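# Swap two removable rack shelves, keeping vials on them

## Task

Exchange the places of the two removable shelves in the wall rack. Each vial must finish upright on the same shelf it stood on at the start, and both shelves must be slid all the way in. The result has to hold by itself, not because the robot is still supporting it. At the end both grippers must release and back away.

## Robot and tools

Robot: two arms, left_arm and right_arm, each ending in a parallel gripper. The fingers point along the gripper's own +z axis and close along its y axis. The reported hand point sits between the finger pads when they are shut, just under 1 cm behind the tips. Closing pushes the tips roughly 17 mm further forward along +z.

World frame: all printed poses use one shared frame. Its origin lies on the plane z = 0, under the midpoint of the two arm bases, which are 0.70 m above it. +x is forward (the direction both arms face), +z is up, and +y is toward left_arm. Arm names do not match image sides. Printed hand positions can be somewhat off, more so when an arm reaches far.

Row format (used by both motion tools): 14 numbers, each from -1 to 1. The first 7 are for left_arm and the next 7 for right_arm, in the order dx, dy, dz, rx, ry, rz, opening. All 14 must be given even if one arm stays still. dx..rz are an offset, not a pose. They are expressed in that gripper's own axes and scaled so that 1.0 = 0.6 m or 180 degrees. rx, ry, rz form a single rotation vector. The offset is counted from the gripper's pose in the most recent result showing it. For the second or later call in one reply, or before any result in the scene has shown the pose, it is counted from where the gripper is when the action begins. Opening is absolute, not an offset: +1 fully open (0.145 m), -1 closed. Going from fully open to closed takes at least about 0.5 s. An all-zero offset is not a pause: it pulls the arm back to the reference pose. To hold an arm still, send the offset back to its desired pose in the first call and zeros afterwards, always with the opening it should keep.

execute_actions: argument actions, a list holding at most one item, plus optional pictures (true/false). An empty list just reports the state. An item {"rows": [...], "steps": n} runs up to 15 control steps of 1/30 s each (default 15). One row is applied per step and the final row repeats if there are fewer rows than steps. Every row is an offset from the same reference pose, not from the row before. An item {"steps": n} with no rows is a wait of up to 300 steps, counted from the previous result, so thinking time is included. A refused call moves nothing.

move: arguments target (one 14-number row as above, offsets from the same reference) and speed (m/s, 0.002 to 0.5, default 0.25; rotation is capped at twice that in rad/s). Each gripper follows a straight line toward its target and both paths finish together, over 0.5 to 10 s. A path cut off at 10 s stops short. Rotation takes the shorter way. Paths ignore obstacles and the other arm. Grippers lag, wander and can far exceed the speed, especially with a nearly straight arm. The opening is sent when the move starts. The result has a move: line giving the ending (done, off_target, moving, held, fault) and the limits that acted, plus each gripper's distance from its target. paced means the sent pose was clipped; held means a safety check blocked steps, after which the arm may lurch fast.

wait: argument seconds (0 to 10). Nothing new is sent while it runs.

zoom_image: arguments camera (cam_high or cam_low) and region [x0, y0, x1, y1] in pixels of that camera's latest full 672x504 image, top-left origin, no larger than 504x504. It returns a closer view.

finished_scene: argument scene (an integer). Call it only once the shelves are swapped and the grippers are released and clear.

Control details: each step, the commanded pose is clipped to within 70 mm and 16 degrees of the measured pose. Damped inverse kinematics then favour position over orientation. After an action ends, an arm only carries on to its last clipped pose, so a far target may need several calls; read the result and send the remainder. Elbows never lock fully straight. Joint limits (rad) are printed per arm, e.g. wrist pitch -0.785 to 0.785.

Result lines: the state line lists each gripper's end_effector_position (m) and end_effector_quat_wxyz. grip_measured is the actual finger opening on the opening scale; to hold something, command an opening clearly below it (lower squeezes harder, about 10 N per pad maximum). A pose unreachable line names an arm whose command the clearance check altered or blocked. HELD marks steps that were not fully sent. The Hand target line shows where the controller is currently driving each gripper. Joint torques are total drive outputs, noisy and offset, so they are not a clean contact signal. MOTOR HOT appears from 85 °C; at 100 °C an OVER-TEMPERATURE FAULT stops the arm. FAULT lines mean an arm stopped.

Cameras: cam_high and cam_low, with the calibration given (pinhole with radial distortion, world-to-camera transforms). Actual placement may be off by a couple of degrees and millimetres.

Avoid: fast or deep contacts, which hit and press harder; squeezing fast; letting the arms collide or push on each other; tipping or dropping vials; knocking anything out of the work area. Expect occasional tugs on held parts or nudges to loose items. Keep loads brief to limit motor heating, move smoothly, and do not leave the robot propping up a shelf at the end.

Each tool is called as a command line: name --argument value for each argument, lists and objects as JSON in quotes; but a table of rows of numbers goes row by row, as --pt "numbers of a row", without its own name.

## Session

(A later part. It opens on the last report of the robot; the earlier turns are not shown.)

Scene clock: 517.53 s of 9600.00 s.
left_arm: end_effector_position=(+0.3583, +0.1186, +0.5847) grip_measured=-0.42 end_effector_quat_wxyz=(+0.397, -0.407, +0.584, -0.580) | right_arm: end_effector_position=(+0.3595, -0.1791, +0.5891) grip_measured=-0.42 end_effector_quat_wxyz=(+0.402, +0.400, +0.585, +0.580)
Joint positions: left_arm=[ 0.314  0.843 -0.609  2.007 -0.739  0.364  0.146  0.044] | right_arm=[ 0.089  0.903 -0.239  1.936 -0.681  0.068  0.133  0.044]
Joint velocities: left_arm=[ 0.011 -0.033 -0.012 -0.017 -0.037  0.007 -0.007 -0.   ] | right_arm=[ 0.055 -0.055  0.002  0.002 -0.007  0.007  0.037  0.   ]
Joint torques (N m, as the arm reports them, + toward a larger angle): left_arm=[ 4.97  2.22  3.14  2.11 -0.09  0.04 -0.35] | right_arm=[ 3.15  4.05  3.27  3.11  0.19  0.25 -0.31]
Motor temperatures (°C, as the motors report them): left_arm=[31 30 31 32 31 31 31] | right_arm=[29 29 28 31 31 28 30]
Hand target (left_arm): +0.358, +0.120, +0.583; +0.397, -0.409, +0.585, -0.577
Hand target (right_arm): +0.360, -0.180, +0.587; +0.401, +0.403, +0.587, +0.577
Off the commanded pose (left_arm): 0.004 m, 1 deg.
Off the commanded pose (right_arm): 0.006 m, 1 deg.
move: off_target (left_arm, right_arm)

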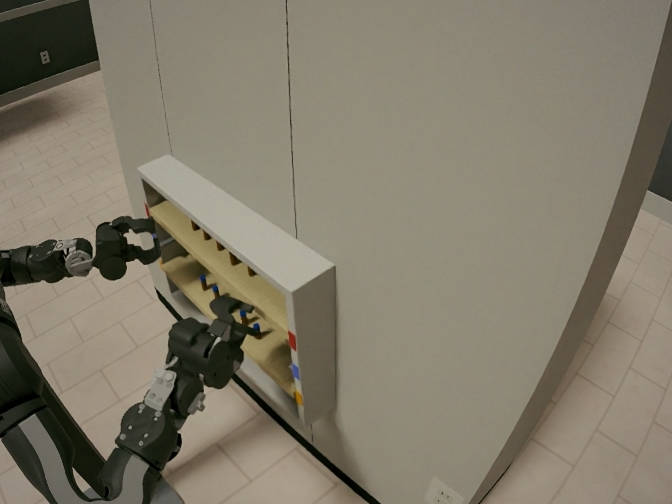

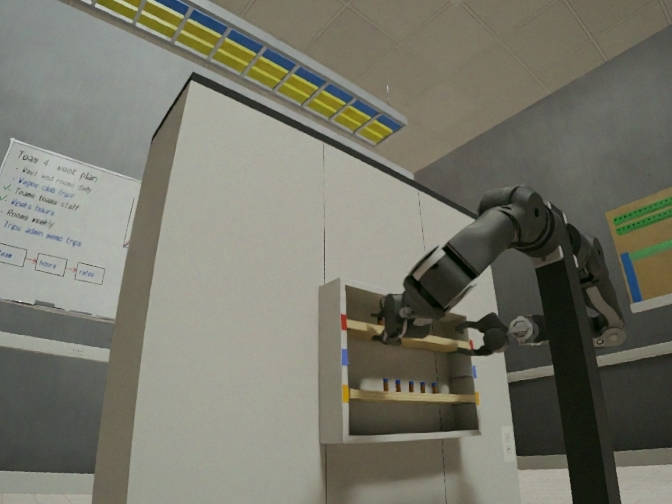

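move --target '[-0.0492,-0.0065,0.1146,0.0033,-0.0046,0.002,-0.42, -0.0518,-0.0017,0.1114,-0.001,-0.0048,0.0034,-0.42]' --speed 0.07

zoom_image --camera "cam_low" --region '[335, 285, 505, 380]'

zoom_image --camera "cam_high" --region '[100, 170, 320, 390]'

Scene clock: 539.77 s of 9600.00 s.
left_arm: end_effector_position=(+0.4333, +0.1222, +0.5885) grip_measured=-0.42 end_effector_quat_wxyz=(+0.406, -0.408, +0.577, -0.579) | right_arm: end_effector_position=(+0.4331, -0.1855, +0.5899) grip_measured=-0.42 end_effector_quat_wxyz=(+0.405, +0.407, +0.575, +0.582)
Joint positions: left_arm=[ 0.597  0.659 -0.668  1.621 -0.744  0.208  0.163  0.044] | right_arm=[ 0.482  0.743 -0.427  1.549 -0.712 -0.047  0.154  0.044]
Joint velocities: left_arm=[-0.033 -0.011 -0.007 -0.002 -0.037 -0.007 -0.007  0.   ] | right_arm=[-0.033 -0.011  0.002  0.007 -0.051  0.051 -0.037 -0.   ]
Joint torques (N m, as the arm reports them, + toward a larger angle): left_arm=[ 7.66  1.02  2.96  2.17 -0.13 -0.14 -0.54] | right_arm=[ 5.78  3.2   2.8   3.29  0.15  0.07 -0.38]
Motor temperatures (°C, as the motors report them): left_arm=[31 30 31 32 31 31 31] | right_arm=[29 29 29 31 31 28 30]
Hand target (left_arm): +0.433, +0.121, +0.589; +0.405, -0.406, +0.579, -0.580
Hand target (right_arm): +0.433, -0.184, +0.588; +0.404, +0.406, +0.578, +0.581
Off the commanded pose (left_arm): 0.001 m, 0 deg.
Off the commanded pose (right_arm): 0.002 m, 1 deg.
After step 90, 17.93 s passed at rest.
move: done

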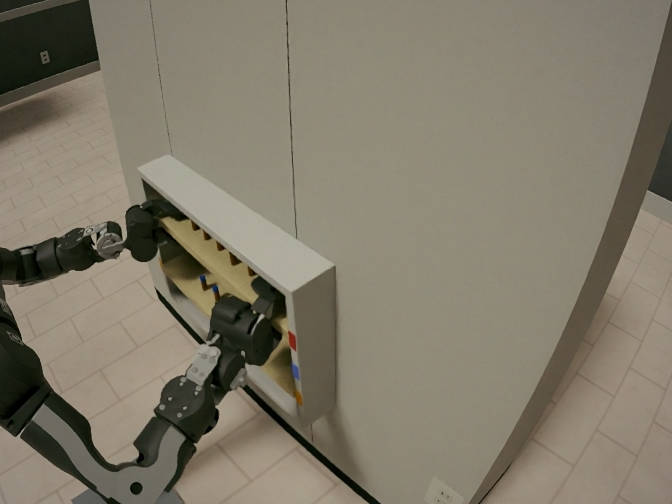

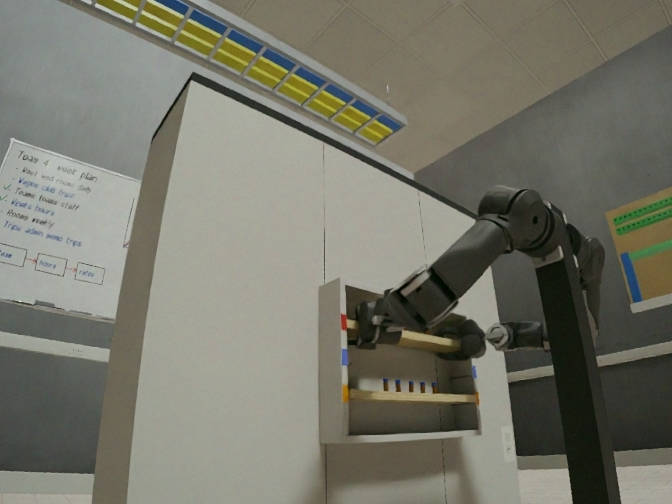

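Region (335, 285, 505, 380) of cam_low's 672x504 image, scaled by 2.965, with more detail than that image has; it fills the top 282 rows of this view, and the rest is white.

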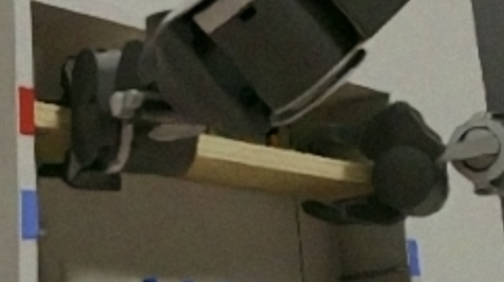

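Region (100, 170, 320, 390) of cam_high's 672x504 image, scaled by 2.291, with more detail than that image has.

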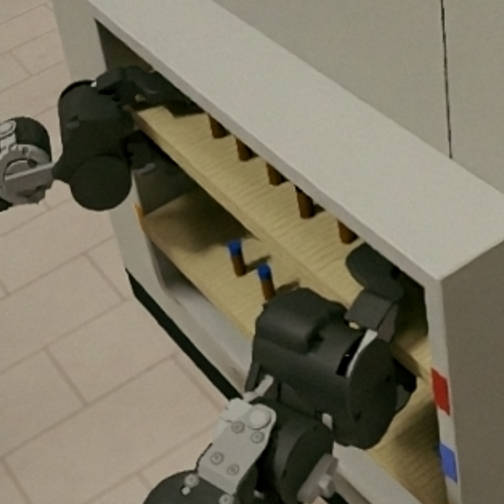

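execute_actions --actions '[{"rows":[[0,0,0,0,0,0,-0.48,0,0,0,0,0,0,-0.48],[0,0,0,0,0,0,-0.54,0,0,0,0,0,0,-0.54],[0,0,0,0,0,0,-0.59,0,0,0,0,0,0,-0.59],[0,0,0,0,0,0,-0.63,0,0,0,0,0,0,-0.63],[0,0,0,0,0,0,-0.66,0,0,0,0,0,0,-0.66],[0,0,0,0,0,0,-0.685,0,0,0,0,0,0,-0.685],[0,0,0,0,0,0,-0.71,0,0,0,0,0,0,-0.71],[0,0,0,0,0,0,-0.73,0,0,0,0,0,0,-0.73],[0,0,0,0,0,0,-0.75,0,0,0,0,0,0,-0.75],[0,0,0,0,0,0,-0.77,0,0,0,0,0,0,-0.77],[0,0,0,0,0,0,-0.79,0,0,0,0,0,0,-0.79],[0,0,0,0,0,0,-0.82,0,0,0,0,0,0,-0.82],[0,0,0,0,0,0,-0.87,0,0,0,0,0,0,-0.87],[0,0,0,0,0,0,-0.93,0,0,0,0,0,0,-0.93],[0,0,0,0,0,0,-1,0,0,0,0,0,0,-1]],"steps":15}]' --pictures false

move --target '[0,-0.027,0,0.008,0,0.0025,-1, 0,0.026,0,-0.008,0,-0.0025,-1]' --speed 0.02

Scene clock: 558.97 s of 9600.00 s.
left_arm: end_effector_position=(+0.4332, +0.1221, +0.5883) grip_measured=-0.76 end_effector_quat_wxyz=(+0.404, -0.410, +0.577, -0.580) | right_arm: end_effector_position=(+0.4330, -0.1854, +0.5900) grip_measured=-0.76 end_effector_quat_wxyz=(+0.404, +0.408, +0.575, +0.583)
Joint positions: left_arm=[ 0.597  0.659 -0.668  1.621 -0.739  0.208  0.163  0.018] | right_arm=[ 0.482  0.743 -0.427  1.549 -0.708 -0.047  0.154  0.018]
Joint velocities: left_arm=[-0.011 -0.077  0.022  0.007 -0.007  0.095  0.037  0.   ] | right_arm=[-0.055 -0.077 -0.002 -0.002  0.022 -0.007 -0.081 -0.   ]
Joint torques (N m, as the arm reports them, + toward a larger angle): left_arm=[ 7.45  1.34  3.04  2.29 -0.18 -0.03 -0.54] | right_arm=[ 5.64  3.39  3.39  3.58  0.1   0.17 -0.45]
Motor temperatures (°C, as the motors report them): left_arm=[31 30 31 32 31 31 31] | right_arm=[29 29 29 31 31 28 29]
Hand target (left_arm): +0.433, +0.122, +0.589; +0.406, -0.408, +0.577, -0.579
Hand target (right_arm): +0.433, -0.185, +0.590; +0.405, +0.407, +0.575, +0.582
Off the commanded pose (left_arm): 0.000 m, 0 deg.
Off the commanded pose (right_arm): 0.000 m, 0 deg.
Steps of this call (steps 1 to 90: nothing new was sent; then 15.70 s passed at rest; steps 91 to 105: all 15 steps of this action). Readings (end_effector_position):
91: left_arm (+0.4333, +0.1222, +0.5885) | right_arm (+0.4331, -0.1855, +0.5899)
92: left_arm (+0.4333, +0.1222, +0.5885) | right_arm (+0.4331, -0.1855, +0.5899)
94: left_arm (+0.4333, +0.1222, +0.5885) | right_arm (+0.4331, -0.1855, +0.5899)
98: left_arm (+0.4333, +0.1222, +0.5885) | right_arm (+0.4331, -0.1855, +0.5899)
105: the state above

Scene clock: 560.23 s of 9600.00 s.
left_arm: end_effector_position=(+0.4328, +0.1220, +0.5953) grip_measured=-0.76 end_effector_quat_wxyz=(+0.404, -0.410, +0.577, -0.579) | right_arm: end_effector_position=(+0.4328, -0.1853, +0.5966) grip_measured=-0.76 end_effector_quat_wxyz=(+0.404, +0.408, +0.575, +0.583)
Joint positions: left_arm=[ 0.612  0.668 -0.668  1.64  -0.729  0.22   0.187  0.018] | right_arm=[ 0.495  0.752 -0.426  1.565 -0.696 -0.037  0.176  0.018]
Joint velocities: left_arm=[ 0.099  0.033 -0.002 -0.017 -0.007  0.022  0.081 -0.   ] | right_arm=[-0.099  0.077 -0.007 -0.007 -0.081  0.037 -0.007  0.   ]
Joint torques (N m, as the arm reports them, + toward a larger angle): left_arm=[ 9.69  1.47  4.48  3.96 -0.22 -0.06 -0.76] | right_arm=[ 7.45  3.75  5.12  5.35  0.12  0.14 -0.64]
Motor temperatures (°C, as the motors report them): left_arm=[31 30 31 32 31 31 31] | right_arm=[29 29 29 31 31 28 29]
Hand target (left_arm): +0.433, +0.122, +0.605; +0.411, -0.402, +0.571, -0.586
Hand target (right_arm): +0.433, -0.185, +0.605; +0.411, +0.400, +0.569, +0.588
Off the commanded pose (left_arm): 0.009 m, 2 deg.
Off the commanded pose (right_arm): 0.009 m, 2 deg.
move: off_target (left_arm, right_arm)

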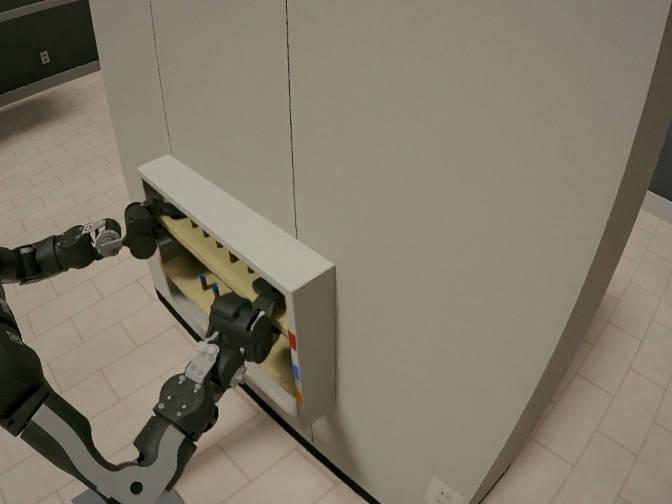

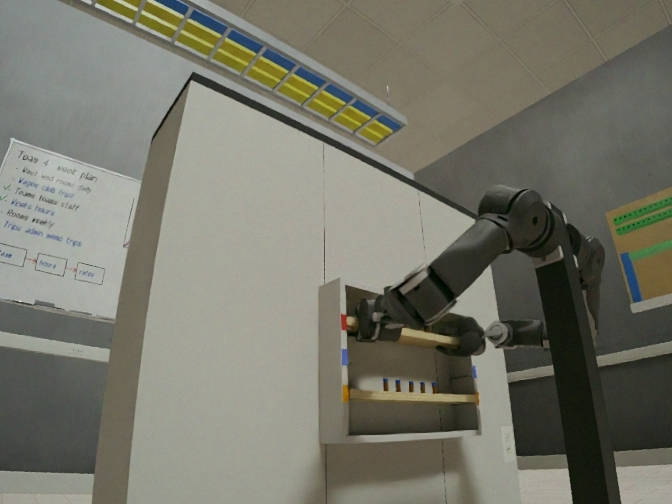

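move --target '[0.050,-0.0154,-0.1323,0.011,0,0.003,-1, 0.0457,0.016,-0.1338,-0.011,0,-0.003,-1]' --speed 0.04

zoom_image --camera "cam_high" --region '[90, 180, 320, 410]'

Scene clock: 575.23 s of 9600.00 s.
left_arm: end_effector_position=(+0.3480, +0.1215, +0.5949) grip_measured=-0.76 end_effector_quat_wxyz=(+0.404, -0.411, +0.578, -0.578) | right_arm: end_effector_position=(+0.3483, -0.1871, +0.5977) grip_measured=-0.76 end_effector_quat_wxyz=(+0.408, +0.407, +0.575, +0.580)
Joint positions: left_arm=[ 0.308  0.898 -0.616  2.084 -0.712  0.437  0.148  0.018] | right_arm=[-0.011  0.892 -0.115  2.    -0.678  0.063  0.165  0.018]
Joint velocities: left_arm=[-0.033  0.055 -0.012 -0.007  0.051  0.037  0.051  0.   ] | right_arm=[ 0.055 -0.011  0.002 -0.012  0.051 -0.037 -0.007 -0.   ]
Joint torques (N m, as the arm reports them, + toward a larger angle): left_arm=[ 5.72  2.2   4.57  3.71 -0.48 -0.08 -1.07] | right_arm=[ 3.57  3.6   5.37  5.03  0.04  0.07 -0.88]
Motor temperatures (°C, as the motors report them): left_arm=[31 30 32 32 31 31 31] | right_arm=[30 29 29 32 31 28 30]
Hand target (left_arm): +0.348, +0.121, +0.603; +0.413, -0.401, +0.570, -0.586
Hand target (right_arm): +0.348, -0.187, +0.606; +0.416, +0.398, +0.568, +0.589
Off the commanded pose (left_arm): 0.010 m, 2 deg.
Off the commanded pose (right_arm): 0.008 m, 2 deg.
After step 90, 9.63 s passed at rest.
move: off_target (left_arm, right_arm)

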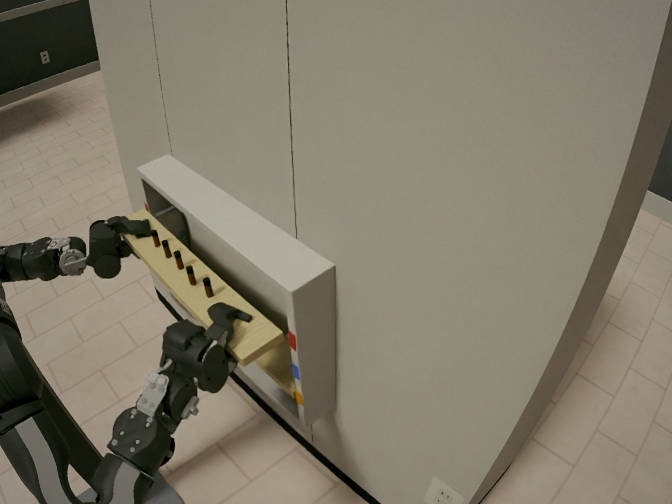

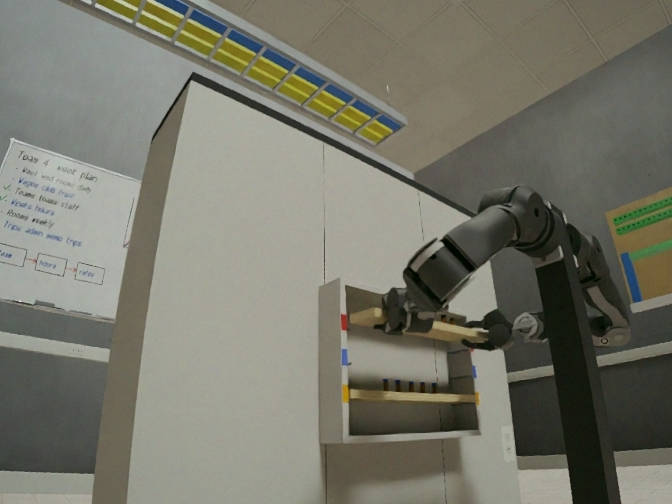

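Region (90, 180, 320, 410) of cam_high's 672x504 image, scaled by 2.191, with more detail than that image has.

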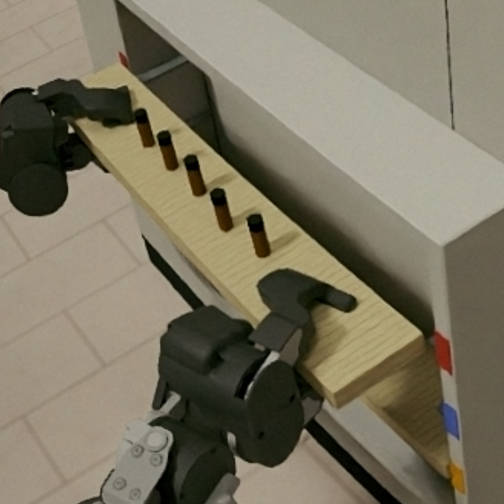

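move --target '[-0.0017,0.1065,0.0075,0.010,0,0.0025,-1, -0.0035,-0.1087,0.0052,-0.009,0.0018,0,-1]' --speed 0.04

zoom_image --camera "cam_low" --region '[335, 330, 395, 380]'

zoom_image --camera "cam_high" --region '[252, 332, 312, 402]'

zoom_image --camera "cam_high" --region '[128, 208, 188, 268]'

Scene clock: 598.90 s of 9600.00 s.
left_arm: end_effector_position=(+0.3525, +0.1210, +0.5251) grip_measured=-0.76 end_effector_quat_wxyz=(+0.406, -0.411, +0.576, -0.578) | right_arm: end_effector_position=(+0.3522, -0.1890, +0.5264) grip_measured=-0.76 end_effector_quat_wxyz=(+0.406, +0.408, +0.574, +0.582)
Joint positions: left_arm=[ 0.156  0.746 -0.624  1.844 -0.855  0.3   -0.062  0.018] | right_arm=[-0.076  0.66  -0.123  1.763 -0.922 -0.129 -0.003  0.018]
Joint velocities: left_arm=[ 0.121  0.055  0.007  0.017 -0.007 -0.066  0.037  0.   ] | right_arm=[ 0.011 -0.055  0.002  0.002  0.037 -0.022 -0.051  0.   ]
Joint torques (N m, as the arm reports them, + toward a larger angle): left_arm=[ 5.56  1.5   3.87  3.09 -0.36 -0.08 -1.14] | right_arm=[ 3.47  3.15  4.19  4.6   0.2  -0.01 -0.94]
Motor temperatures (°C, as the motors report them): left_arm=[31 30 32 32 31 31 31] | right_arm=[29 29 29 32 31 28 30]
Hand target (left_arm): +0.354, +0.122, +0.532; +0.415, -0.403, +0.569, -0.585
Hand target (right_arm): +0.353, -0.190, +0.532; +0.413, +0.401, +0.567, +0.589
Off the commanded pose (left_arm): 0.006 m, 2 deg.
Off the commanded pose (right_arm): 0.006 m, 2 deg.
After step 90, 18.80 s passed at rest.
move: off_target (left_arm, right_arm)

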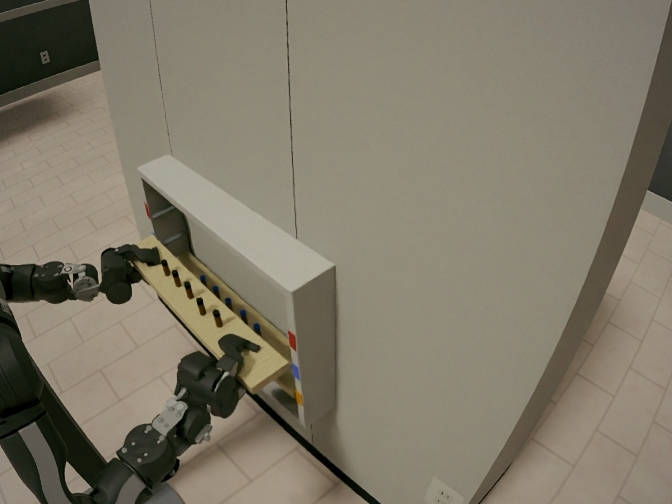

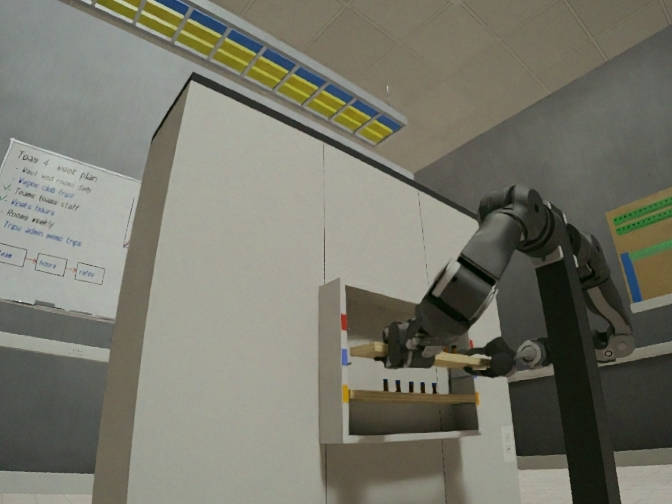

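Region (335, 330, 395, 380) of cam_low's 672x504 image, scaled by 8.400, with more detail than that image has.

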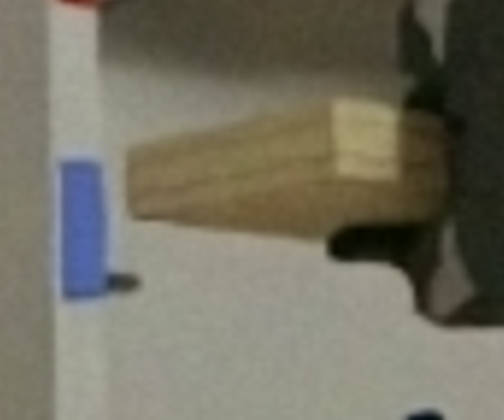

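Region (252, 332, 312, 402) of cam_high's 672x504 image, scaled by 7.200, with more detail than that image has; it fills the left 432 columns of this view, and the rest is white.

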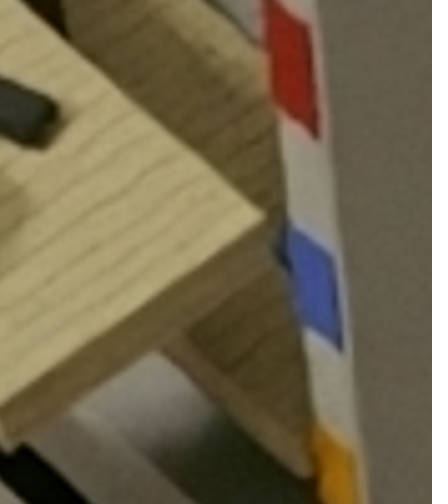

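Region (128, 208, 188, 268) of cam_high's 672x504 image, scaled by 8.400, with more detail than that image has.

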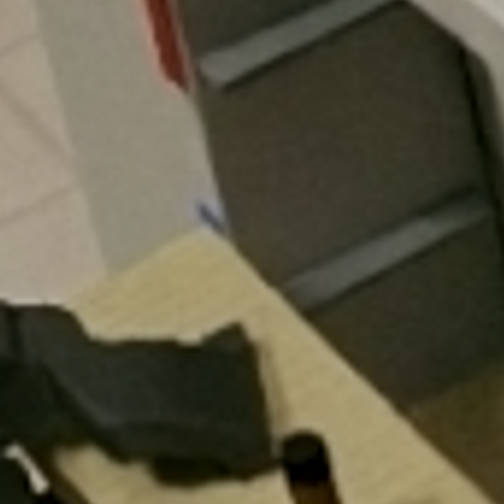

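move --target '[-0.0121,-0.0083,0.0354,0.0055,0.001,0.0015,-1, -0.0123,0.0083,0.0354,-0.0055,0.001,-0.0015,-1]' --speed 0.018

Scene clock: 615.40 s of 9600.00 s.
left_arm: end_effector_position=(+0.3737, +0.1208, +0.5255) grip_measured=-0.76 end_effector_quat_wxyz=(+0.405, -0.412, +0.576, -0.579) | right_arm: end_effector_position=(+0.3737, -0.1892, +0.5276) grip_measured=-0.76 end_effector_quat_wxyz=(+0.407, +0.407, +0.574, +0.582)
Joint positions: left_arm=[ 0.238  0.694 -0.624  1.75  -0.853  0.249 -0.037  0.018] | right_arm=[ 0.036  0.601 -0.13   1.669 -0.956 -0.181  0.036  0.018]
Joint velocities: left_arm=[ 0.011 -0.077 -0.007  0.002 -0.007  0.051  0.051 -0.   ] | right_arm=[ 0.055 -0.011 -0.002 -0.002  0.051  0.051  0.037  0.   ]
Joint torques (N m, as the arm reports them, + toward a larger angle): left_arm=[ 7.09  1.41  3.15  2.96 -0.29 -0.13 -0.79] | right_arm=[ 4.93  3.04  3.05  4.49  0.24  0.05 -0.65]
Motor temperatures (°C, as the motors report them): left_arm=[31 30 32 32 31 31 31] | right_arm=[29 29 29 32 31 28 30]
Hand target (left_arm): +0.375, +0.120, +0.530; +0.410, -0.405, +0.573, -0.583
Hand target (right_arm): +0.375, -0.189, +0.532; +0.410, +0.402, +0.571, +0.587
Off the commanded pose (left_arm): 0.005 m, 1 deg.
Off the commanded pose (right_arm): 0.004 m, 1 deg.
After step 90, 12.00 s passed at rest.
move: off_target (left_arm, right_arm)

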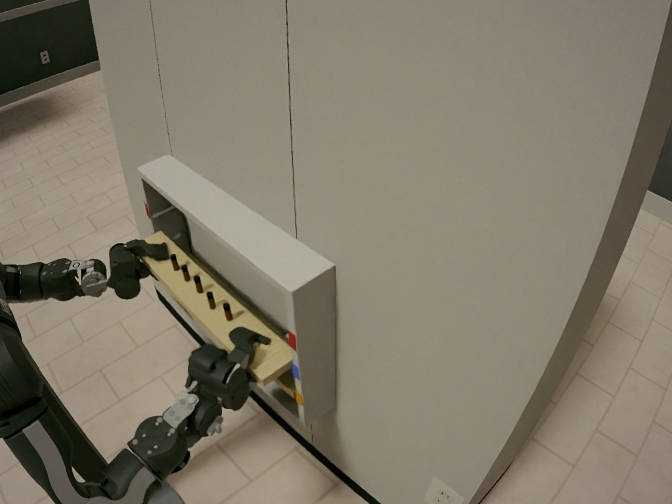

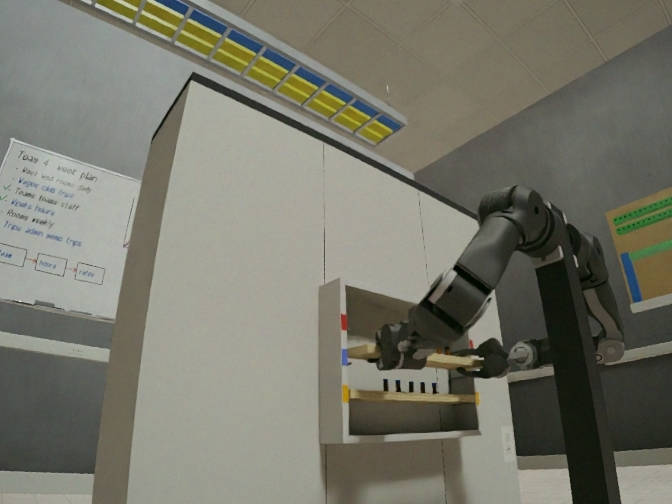

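move --target '[-0.0338,0.0028,0.092,0.008,0.001,0.0025,-1, -0.0311,-0.005,0.093,-0.0065,0.001,-0.001,-1]' --speed 0.03

Scene clock: 627.27 s of 9600.00 s.
left_arm: end_effector_position=(+0.4312, +0.1213, +0.5166) grip_measured=-0.76 end_effector_quat_wxyz=(+0.405, -0.412, +0.577, -0.578) | right_arm: end_effector_position=(+0.4313, -0.1880, +0.5182) grip_measured=-0.76 end_effector_quat_wxyz=(+0.405, +0.408, +0.576, +0.581)
Joint positions: left_arm=[ 0.441  0.532 -0.625  1.417 -0.885  0.094 -0.038  0.018] | right_arm=[ 0.316  0.452 -0.156  1.336 -1.076 -0.311  0.037  0.018]
Joint velocities: left_arm=[-0.055 -0.077 -0.012 -0.002  0.007  0.007  0.051 -0.   ] | right_arm=[ 0.011 -0.011 -0.002  0.012 -0.081 -0.051  0.022 -0.   ]
Joint torques (N m, as the arm reports them, + toward a larger angle): left_arm=[ 9.02  0.97  3.37  3.13 -0.22 -0.2  -1.12] | right_arm=[ 6.89  2.57  2.82  4.86  0.27  0.03 -0.9 ]
Motor temperatures (°C, as the motors report them): left_arm=[31 30 32 32 31 31 31] | right_arm=[29 29 29 32 31 28 30]
Hand target (left_arm): +0.433, +0.121, +0.524; +0.412, -0.402, +0.571, -0.586
Hand target (right_arm): +0.432, -0.188, +0.525; +0.411, +0.401, +0.569, +0.589
Off the commanded pose (left_arm): 0.007 m, 2 deg.
Off the commanded pose (right_arm): 0.007 m, 2 deg.
After step 90, 6.67 s passed at rest.
move: off_target (left_arm, right_arm)

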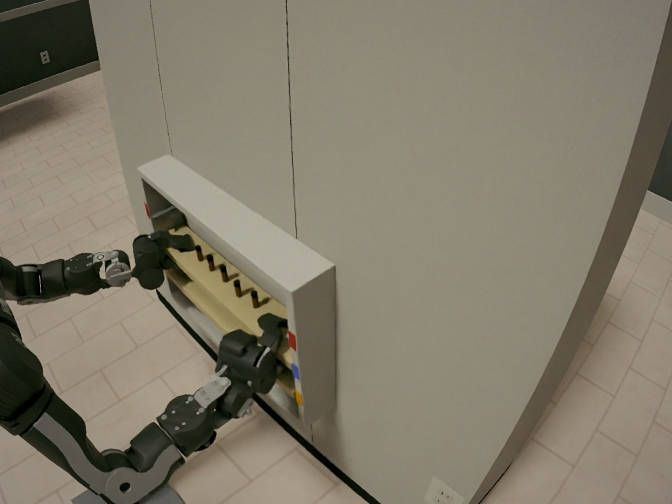

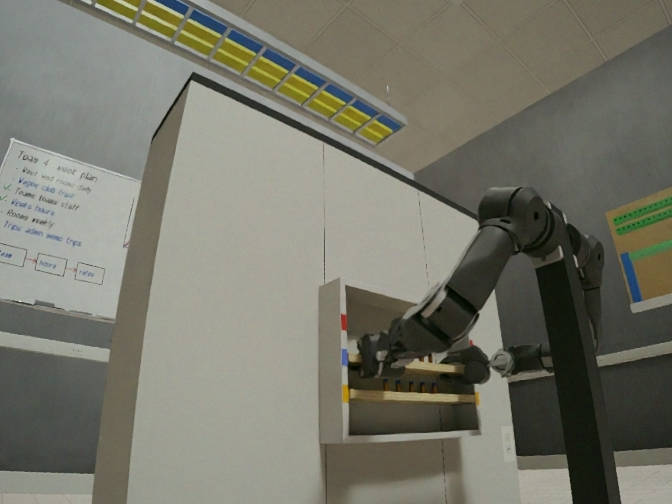

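execute_actions --actions '[{"rows":[[-0.001,-0.011,0.0025,0.009,0,0.0025,-1,-0.001,0.011,0.0025,-0.009,0,-0.002,-1],[-0.001,-0.010,0.0028,0.0085,0,0.0025,-1,-0.001,0.010,0.0028,-0.0085,0,-0.002,-1],[-0.0011,-0.009,0.0031,0.008,0,0.002,-1,-0.0011,0.009,0.0031,-0.008,0,-0.002,-1],[-0.0012,-0.008,0.0034,0.0075,0,0.002,-1,-0.0012,0.008,0.0034,-0.0075,0,-0.002,-1],[-0.0013,-0.007,0.0037,0.007,0,0.002,-1,-0.0013,0.007,0.0037,-0.007,0,-0.002,-1],[-0.0014,-0.006,0.004,0.0065,0,0.002,-1,-0.0014,0.006,0.004,-0.0065,0,-0.0015,-1],[-0.0015,-0.005,0.0043,0.006,0,0.0015,-1,-0.0015,0.005,0.0043,-0.006,0,-0.0015,-1],[-0.0016,-0.004,0.0046,0.0055,0,0.0015,-1,-0.0016,0.004,0.0046,-0.0055,0,-0.0015,-1],[-0.0017,-0.003,0.0049,0.005,0,0.0015,-1,-0.0017,0.003,0.0049,-0.005,0,-0.001,-1],[-0.0018,-0.002,0.0052,0.0045,0,0.001,-1,-0.0018,0.002,0.0052,-0.0045,0,-0.001,-1],[-0.0019,-0.001,0.0055,0.004,0,0.001,-1,-0.0019,0.001,0.0055,-0.004,0,-0.001,-1],[-0.002,0,0.0058,0.0035,0,0.001,-1,-0.002,0,0.0058,-0.0035,0,-0.001,-1],[-0.0021,0.001,0.0061,0.003,0,0.001,-1,-0.0021,-0.001,0.0061,-0.003,0,-0.001,-1],[-0.0022,0.002,0.0063,0.0025,0,0.001,-1,-0.0022,-0.002,0.0063,-0.0025,0,-0.001,-1],[-0.0022,0.003,0.0063,0.002,0,0.001,-1,-0.0022,-0.003,0.0063,-0.002,0,-0.001,-1]],"steps":15}]' --pictures false

move --target '[-0.0028,0,0.008,0,0,0,-1, -0.0028,0,0.008,0,0,0,-1]' --speed 0.008

zoom_image --camera "cam_low" --region '[335, 330, 395, 380]'

Scene clock: 653.70 s of 9600.00 s.
left_arm: end_effector_position=(+0.4345, +0.1213, +0.5139) grip_measured=-0.76 end_effector_quat_wxyz=(+0.405, -0.413, +0.576, -0.578) | right_arm: end_effector_position=(+0.4345, -0.1883, +0.5149) grip_measured=-0.76 end_effector_quat_wxyz=(+0.404, +0.410, +0.576, +0.581)
Joint positions: left_arm=[ 0.45   0.518 -0.625  1.387 -0.89   0.083 -0.051  0.018] | right_arm=[ 0.33   0.441 -0.157  1.304 -1.085 -0.321  0.025  0.018]
Joint velocities: left_arm=[ 0.077 -0.055 -0.002 -0.037  0.007 -0.051 -0.037  0.   ] | right_arm=[ 0.055 -0.055 -0.002 -0.027  0.022 -0.11  -0.007  0.   ]
Joint torques (N m, as the arm reports them, + toward a larger angle): left_arm=[ 8.13  0.79  2.47  2.06 -0.1  -0.09 -0.59] | right_arm=[ 6.36  2.6   1.63  3.92  0.09  0.14 -0.64]
Motor temperatures (°C, as the motors report them): left_arm=[31 30 32 32 31 31 31] | right_arm=[30 29 29 32 31 28 30]
Hand target (left_arm): +0.435, +0.121, +0.515; +0.407, -0.410, +0.576, -0.579
Hand target (right_arm): +0.435, -0.188, +0.516; +0.407, +0.406, +0.575, +0.582
Off the commanded pose (left_arm): 0.001 m, 0 deg.
Off the commanded pose (right_arm): 0.002 m, 1 deg.
Steps of this call (steps 1 to 90: nothing new was sent; then 22.93 s passed at rest; steps 91 to 105: all 15 steps of this action). Readings (end_effector_position):
91: left_arm (+0.4313, +0.1214, +0.5164) | right_arm (+0.4314, -0.1881, +0.5181)
92: left_arm (+0.4315, +0.1215, +0.5157) | right_arm (+0.4317, -0.1882, +0.5177)
94: left_arm (+0.4318, +0.1215, +0.5147) | right_arm (+0.4319, -0.1881, +0.5162)
98: left_arm (+0.4327, +0.1214, +0.5144) | right_arm (+0.4329, -0.1882, +0.5151)
105: the state above

Scene clock: 654.80 s of 9600.00 s.
left_arm: end_effector_position=(+0.4373, +0.1210, +0.5140) grip_measured=-0.76 end_effector_quat_wxyz=(+0.404, -0.410, +0.574, -0.582) | right_arm: end_effector_position=(+0.4368, -0.1885, +0.5146) grip_measured=-0.76 end_effector_quat_wxyz=(+0.401, +0.407, +0.575, +0.585)
Joint positions: left_arm=[ 0.46   0.51  -0.625  1.364 -0.891  0.067 -0.063  0.018] | right_arm=[ 0.344  0.438 -0.157  1.28  -1.086 -0.34   0.013  0.018]
Joint velocities: left_arm=[-0.033 -0.077 -0.017  0.002 -0.051  0.066  0.037 -0.   ] | right_arm=[-0.033 -0.077 -0.022 -0.002  0.022  0.037 -0.037 -0.   ]
Joint torques (N m, as the arm reports them, + toward a larger angle): left_arm=[ 9.41 -0.05  2.44  1.26  0.    0.02 -0.22] | right_arm=[ 8.2   1.64  1.42  3.22  0.11  0.49 -0.29]
Motor temperatures (°C, as the motors report them): left_arm=[31 30 32 32 31 31 31] | right_arm=[30 29 29 32 31 28 30]
Hand target (left_arm): +0.440, +0.121, +0.514; +0.405, -0.412, +0.575, -0.579
Hand target (right_arm): +0.440, -0.188, +0.515; +0.404, +0.409, +0.575, +0.581
Off the commanded pose (left_arm): 0.002 m, 0 deg.
Off the commanded pose (right_arm): 0.003 m, 1 deg.
move: done

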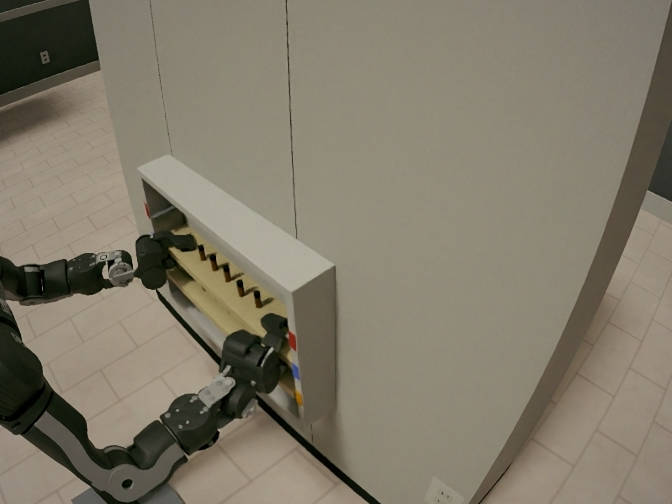

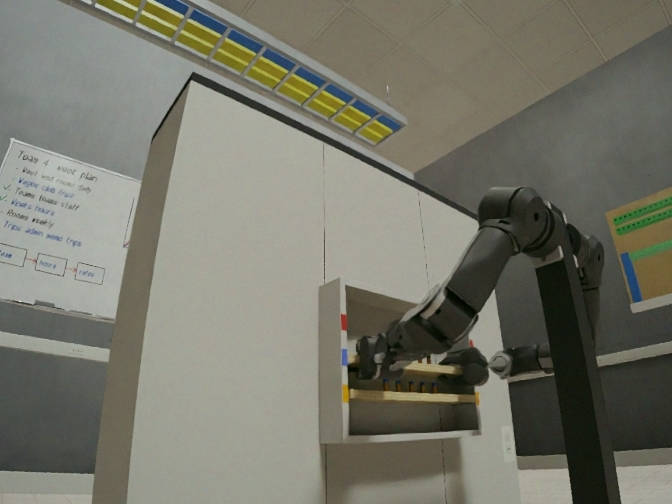

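Region (335, 330, 395, 380) of cam_low's 672x504 image, scaled by 8.400, with more detail than that image has.

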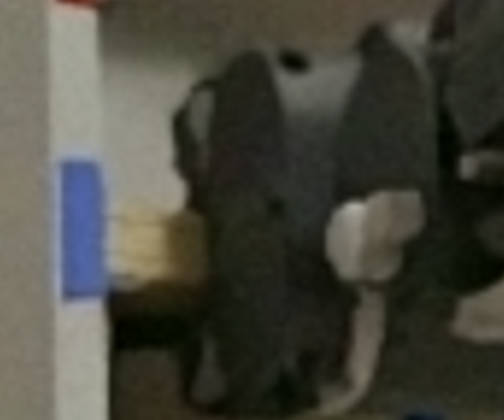

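execute_actions --actions '[{"rows":[[-0.0006,0,0.002,0,0,0,-1,-0.0006,0,0.002,0,0,0,-1],[0,0,0,0,0,0,-1,0,0,0,0,0,0,-1],[0,0,0,0,0,0,-0.9,0,0,0,0,0,0,-0.9],[0,0,0,0,0,0,-0.8,0,0,0,0,0,0,-0.8],[0,0,0,0,0,0,-0.74,0,0,0,0,0,0,-0.74],[0,0,0,0,0,0,-0.7,0,0,0,0,0,0,-0.7],[0,0,0,0,0,0,-0.64,0,0,0,0,0,0,-0.64],[0,0,0,0,0,0,-0.56,0,0,0,0,0,0,-0.56],[0,0,0,0,0,0,-0.48,0,0,0,0,0,0,-0.48],[0,0,0,0,0,0,-0.42,0,0,0,0,0,0,-0.42]],"steps":12}]' --pictures false

move --target '[0.0431,-0.003,-0.1209,0,0,0,-0.42, 0.044,0.003,-0.1205,0,0,0,-0.42]' --speed 0.1

move --target '[0,0.123,0,0.003,0,0,-0.42, 0.003,-0.123,0.001,-0.003,0,0,-0.42]' --speed 0.12

Scene clock: 669.63 s of 9600.00 s.
left_arm: end_effector_position=(+0.4371, +0.1210, +0.5139) grip_measured=-0.42 end_effector_quat_wxyz=(+0.404, -0.410, +0.574, -0.582) | right_arm: end_effector_position=(+0.4366, -0.1884, +0.5146) grip_measured=-0.42 end_effector_quat_wxyz=(+0.401, +0.406, +0.575, +0.586)
Joint positions: left_arm=[ 0.46   0.51  -0.625  1.363 -0.891  0.066 -0.066  0.044] | right_arm=[ 0.343  0.438 -0.157  1.279 -1.085 -0.343  0.01   0.044]
Joint velocities: left_arm=[-0.033 -0.011 -0.012  0.012 -0.007 -0.037 -0.022 -0.   ] | right_arm=[-0.011 -0.033  0.002 -0.007  0.022 -0.037 -0.051  0.   ]
Joint torques (N m, as the arm reports them, + toward a larger angle): left_arm=[ 7.38  0.94  2.77  2.97  0.04 -0.01 -0.42] | right_arm=[ 5.55  2.74  2.03  5.02  0.3   0.23 -0.39]
Motor temperatures (°C, as the motors report them): left_arm=[32 30 32 32 31 31 31] | right_arm=[30 29 29 32 31 28 30]
Hand target (left_arm): +0.437, +0.121, +0.514; +0.404, -0.410, +0.574, -0.581
Hand target (right_arm): +0.437, -0.188, +0.515; +0.401, +0.407, +0.575, +0.585
Off the commanded pose (left_arm): 0.000 m, 0 deg.
Off the commanded pose (right_arm): 0.000 m, 0 deg.
Steps of this call (steps 1 to 90: nothing new was sent; then 11.43 s passed at rest; steps 91 to 102: all 12 steps of this action). Readings (end_effector_position):
91: left_arm (+0.4373, +0.1211, +0.5140) | right_arm (+0.4367, -0.1884, +0.5146)
92: left_arm (+0.4371, +0.1210, +0.5139) | right_arm (+0.4366, -0.1884, +0.5146)
94: left_arm (+0.4371, +0.1210, +0.5139) | right_arm (+0.4366, -0.1884, +0.5146)
98: left_arm (+0.4371, +0.1210, +0.5139) | right_arm (+0.4366, -0.1884, +0.5146)
102: the state above

Scene clock: 670.97 s of 9600.00 s.
left_arm: end_effector_position=(+0.3592, +0.1211, +0.5113) grip_measured=-0.42 end_effector_quat_wxyz=(+0.399, -0.412, +0.578, -0.579) | right_arm: end_effector_position=(+0.3590, -0.1882, +0.5142) grip_measured=-0.42 end_effector_quat_wxyz=(+0.399, +0.406, +0.577, +0.585)
Joint positions: left_arm=[ 0.137  0.677 -0.575  1.764 -0.9    0.218 -0.067  0.044] | right_arm=[-0.05   0.508 -0.025  1.683 -1.039 -0.282  0.038  0.044]
Joint velocities: left_arm=[ 0.055 -0.011 -0.012  0.012  0.081  0.007 -0.066 -0.   ] | right_arm=[-0.011 -0.011  0.002 -0.007 -0.022 -0.007 -0.007 -0.   ]
Joint torques (N m, as the arm reports them, + toward a larger angle): left_arm=[ 5.29  1.57  3.48  3.48 -0.12  0.02 -0.71] | right_arm=[ 3.55  3.28  3.07  5.35  0.35  0.24 -0.4 ]
Motor temperatures (°C, as the motors report them): left_arm=[31 30 32 32 31 31 31] | right_arm=[30 29 29 32 31 28 30]
Hand target (left_arm): +0.360, +0.122, +0.515; +0.404, -0.411, +0.574, -0.582
Hand target (right_arm): +0.360, -0.189, +0.516; +0.402, +0.406, +0.575, +0.585
Off the commanded pose (left_arm): 0.005 m, 1 deg.
Off the commanded pose (right_arm): 0.002 m, 0 deg.
move: off_target (left_arm)

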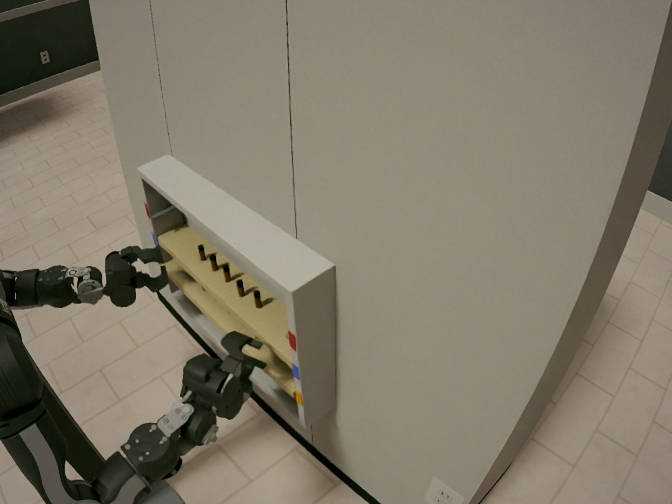

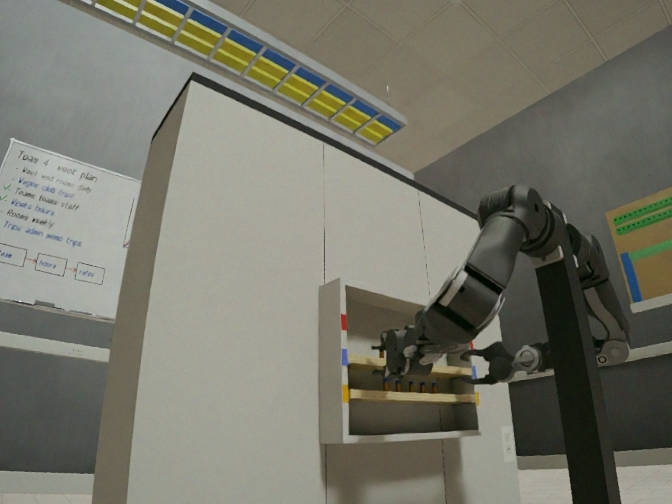

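Scene clock: 671.93 s of 9600.00 s.
left_arm: end_effector_position=(+0.3591, +0.1222, +0.4353) grip_measured=-0.42 end_effector_quat_wxyz=(+0.403, -0.414, +0.577, -0.578) | right_arm: end_effector_position=(+0.3591, -0.1876, +0.4385) grip_measured=-0.42 end_effector_quat_wxyz=(+0.401, +0.410, +0.574, +0.584)
Joint positions: left_arm=[ 0.121  0.536 -0.635  1.406 -0.98   0.11  -0.343  0.044] | right_arm=[-0.011  0.431 -0.13   1.331 -1.204 -0.326 -0.297  0.044]
Joint velocities: left_arm=[-0.055 -0.055 -0.007  0.002  0.022  0.037 -0.066 -0.   ] | right_arm=[-0.055  0.011  0.002 -0.002 -0.051 -0.007 -0.007 -0.   ]
Joint torques (N m, as the arm reports them, + toward a larger angle): left_arm=[ 5.35  1.18  2.2   3.28 -0.05 -0.15 -0.73] | right_arm=[ 3.49  2.92  1.71  4.72  0.28  0.05 -0.6 ]
Motor temperatures (°C, as the motors report them): left_arm=[31 30 32 32 31 31 31] | right_arm=[30 29 29 32 31 28 30]
Hand target (left_arm): +0.360, +0.121, +0.438; +0.404, -0.410, +0.575, -0.581
Hand target (right_arm): +0.359, -0.187, +0.440; +0.402, +0.407, +0.573, +0.587
Off the commanded pose (left_arm): 0.003 m, 1 deg.
Off the commanded pose (right_arm): 0.003 m, 1 deg.
move: done

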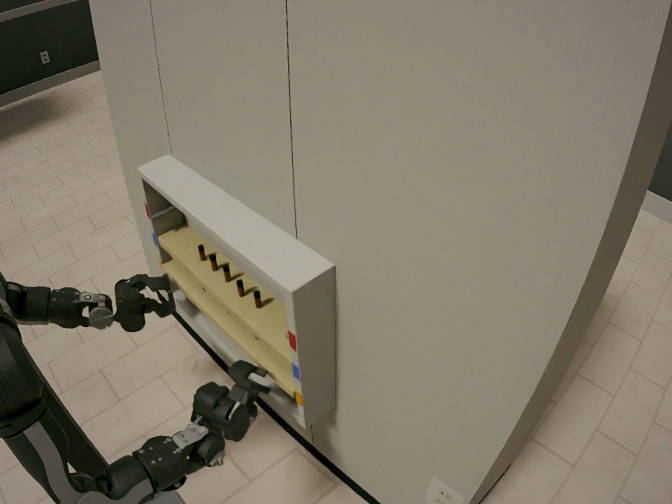

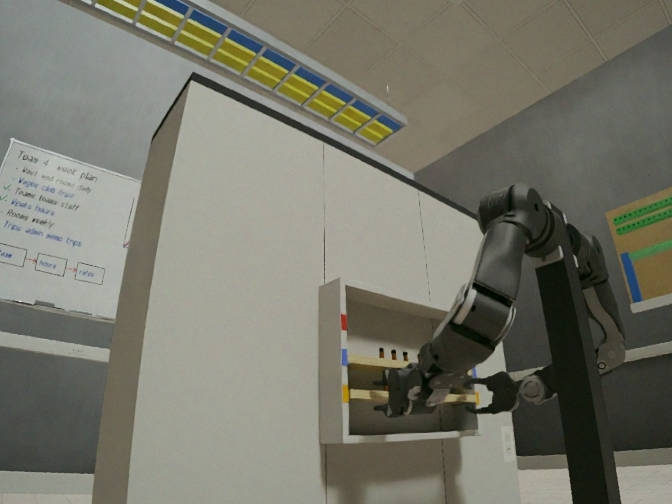

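move --target '[-0.0357,-0.0067,0.1093,0.002,0.002,0.003,-0.42, -0.0363,0,0.1089,0.001,0,-0.004,-0.42]' --speed 0.08

Scene clock: 687.07 s of 9600.00 s.
left_arm: end_effector_position=(+0.4286, +0.1201, +0.4392) grip_measured=-0.42 end_effector_quat_wxyz=(+0.405, -0.409, +0.578, -0.578) | right_arm: end_effector_position=(+0.4287, -0.1857, +0.4392) grip_measured=-0.42 end_effector_quat_wxyz=(+0.404, +0.408, +0.577, +0.581)
Joint positions: left_arm=[ 0.412  0.396 -0.659  1.051 -0.984 -0.021 -0.336  0.044] | right_arm=[ 0.342  0.365 -0.224  0.955 -1.249 -0.369 -0.328  0.044]
Joint velocities: left_arm=[ 0.055 -0.033 -0.002 -0.002  0.051  0.007 -0.051  0.   ] | right_arm=[-0.055  0.055  0.007  0.002 -0.037 -0.022  0.007 -0.   ]
Joint torques (N m, as the arm reports them, + toward a larger angle): left_arm=[ 6.91  0.53  1.66  2.51  0.   -0.16 -0.68] | right_arm=[ 5.04  2.36  1.15  4.02  0.31  0.04 -0.58]
Motor temperatures (°C, as the motors report them): left_arm=[31 30 32 32 31 31 31] | right_arm=[30 29 29 32 31 28 30]
Hand target (left_arm): +0.428, +0.119, +0.439; +0.405, -0.407, +0.578, -0.580
Hand target (right_arm): +0.428, -0.185, +0.438; +0.403, +0.407, +0.577, +0.582
Off the commanded pose (left_arm): 0.001 m, 0 deg.
Off the commanded pose (right_arm): 0.001 m, 0 deg.
After step 90, 11.03 s passed at rest.
move: done

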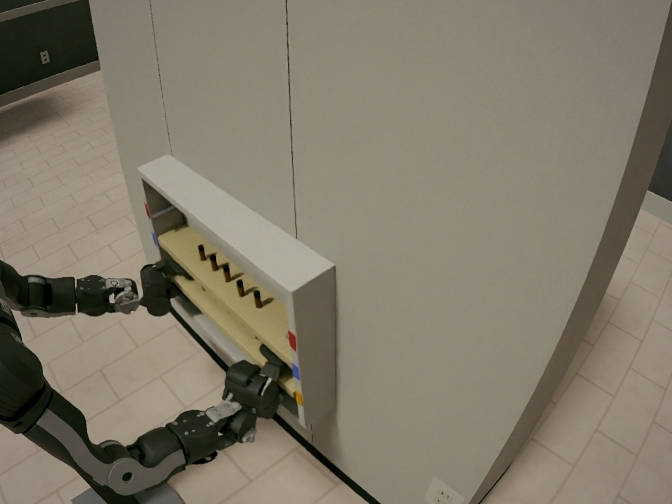

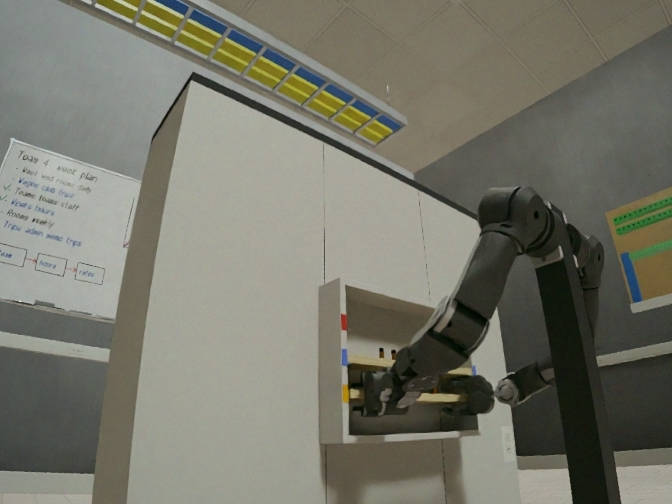

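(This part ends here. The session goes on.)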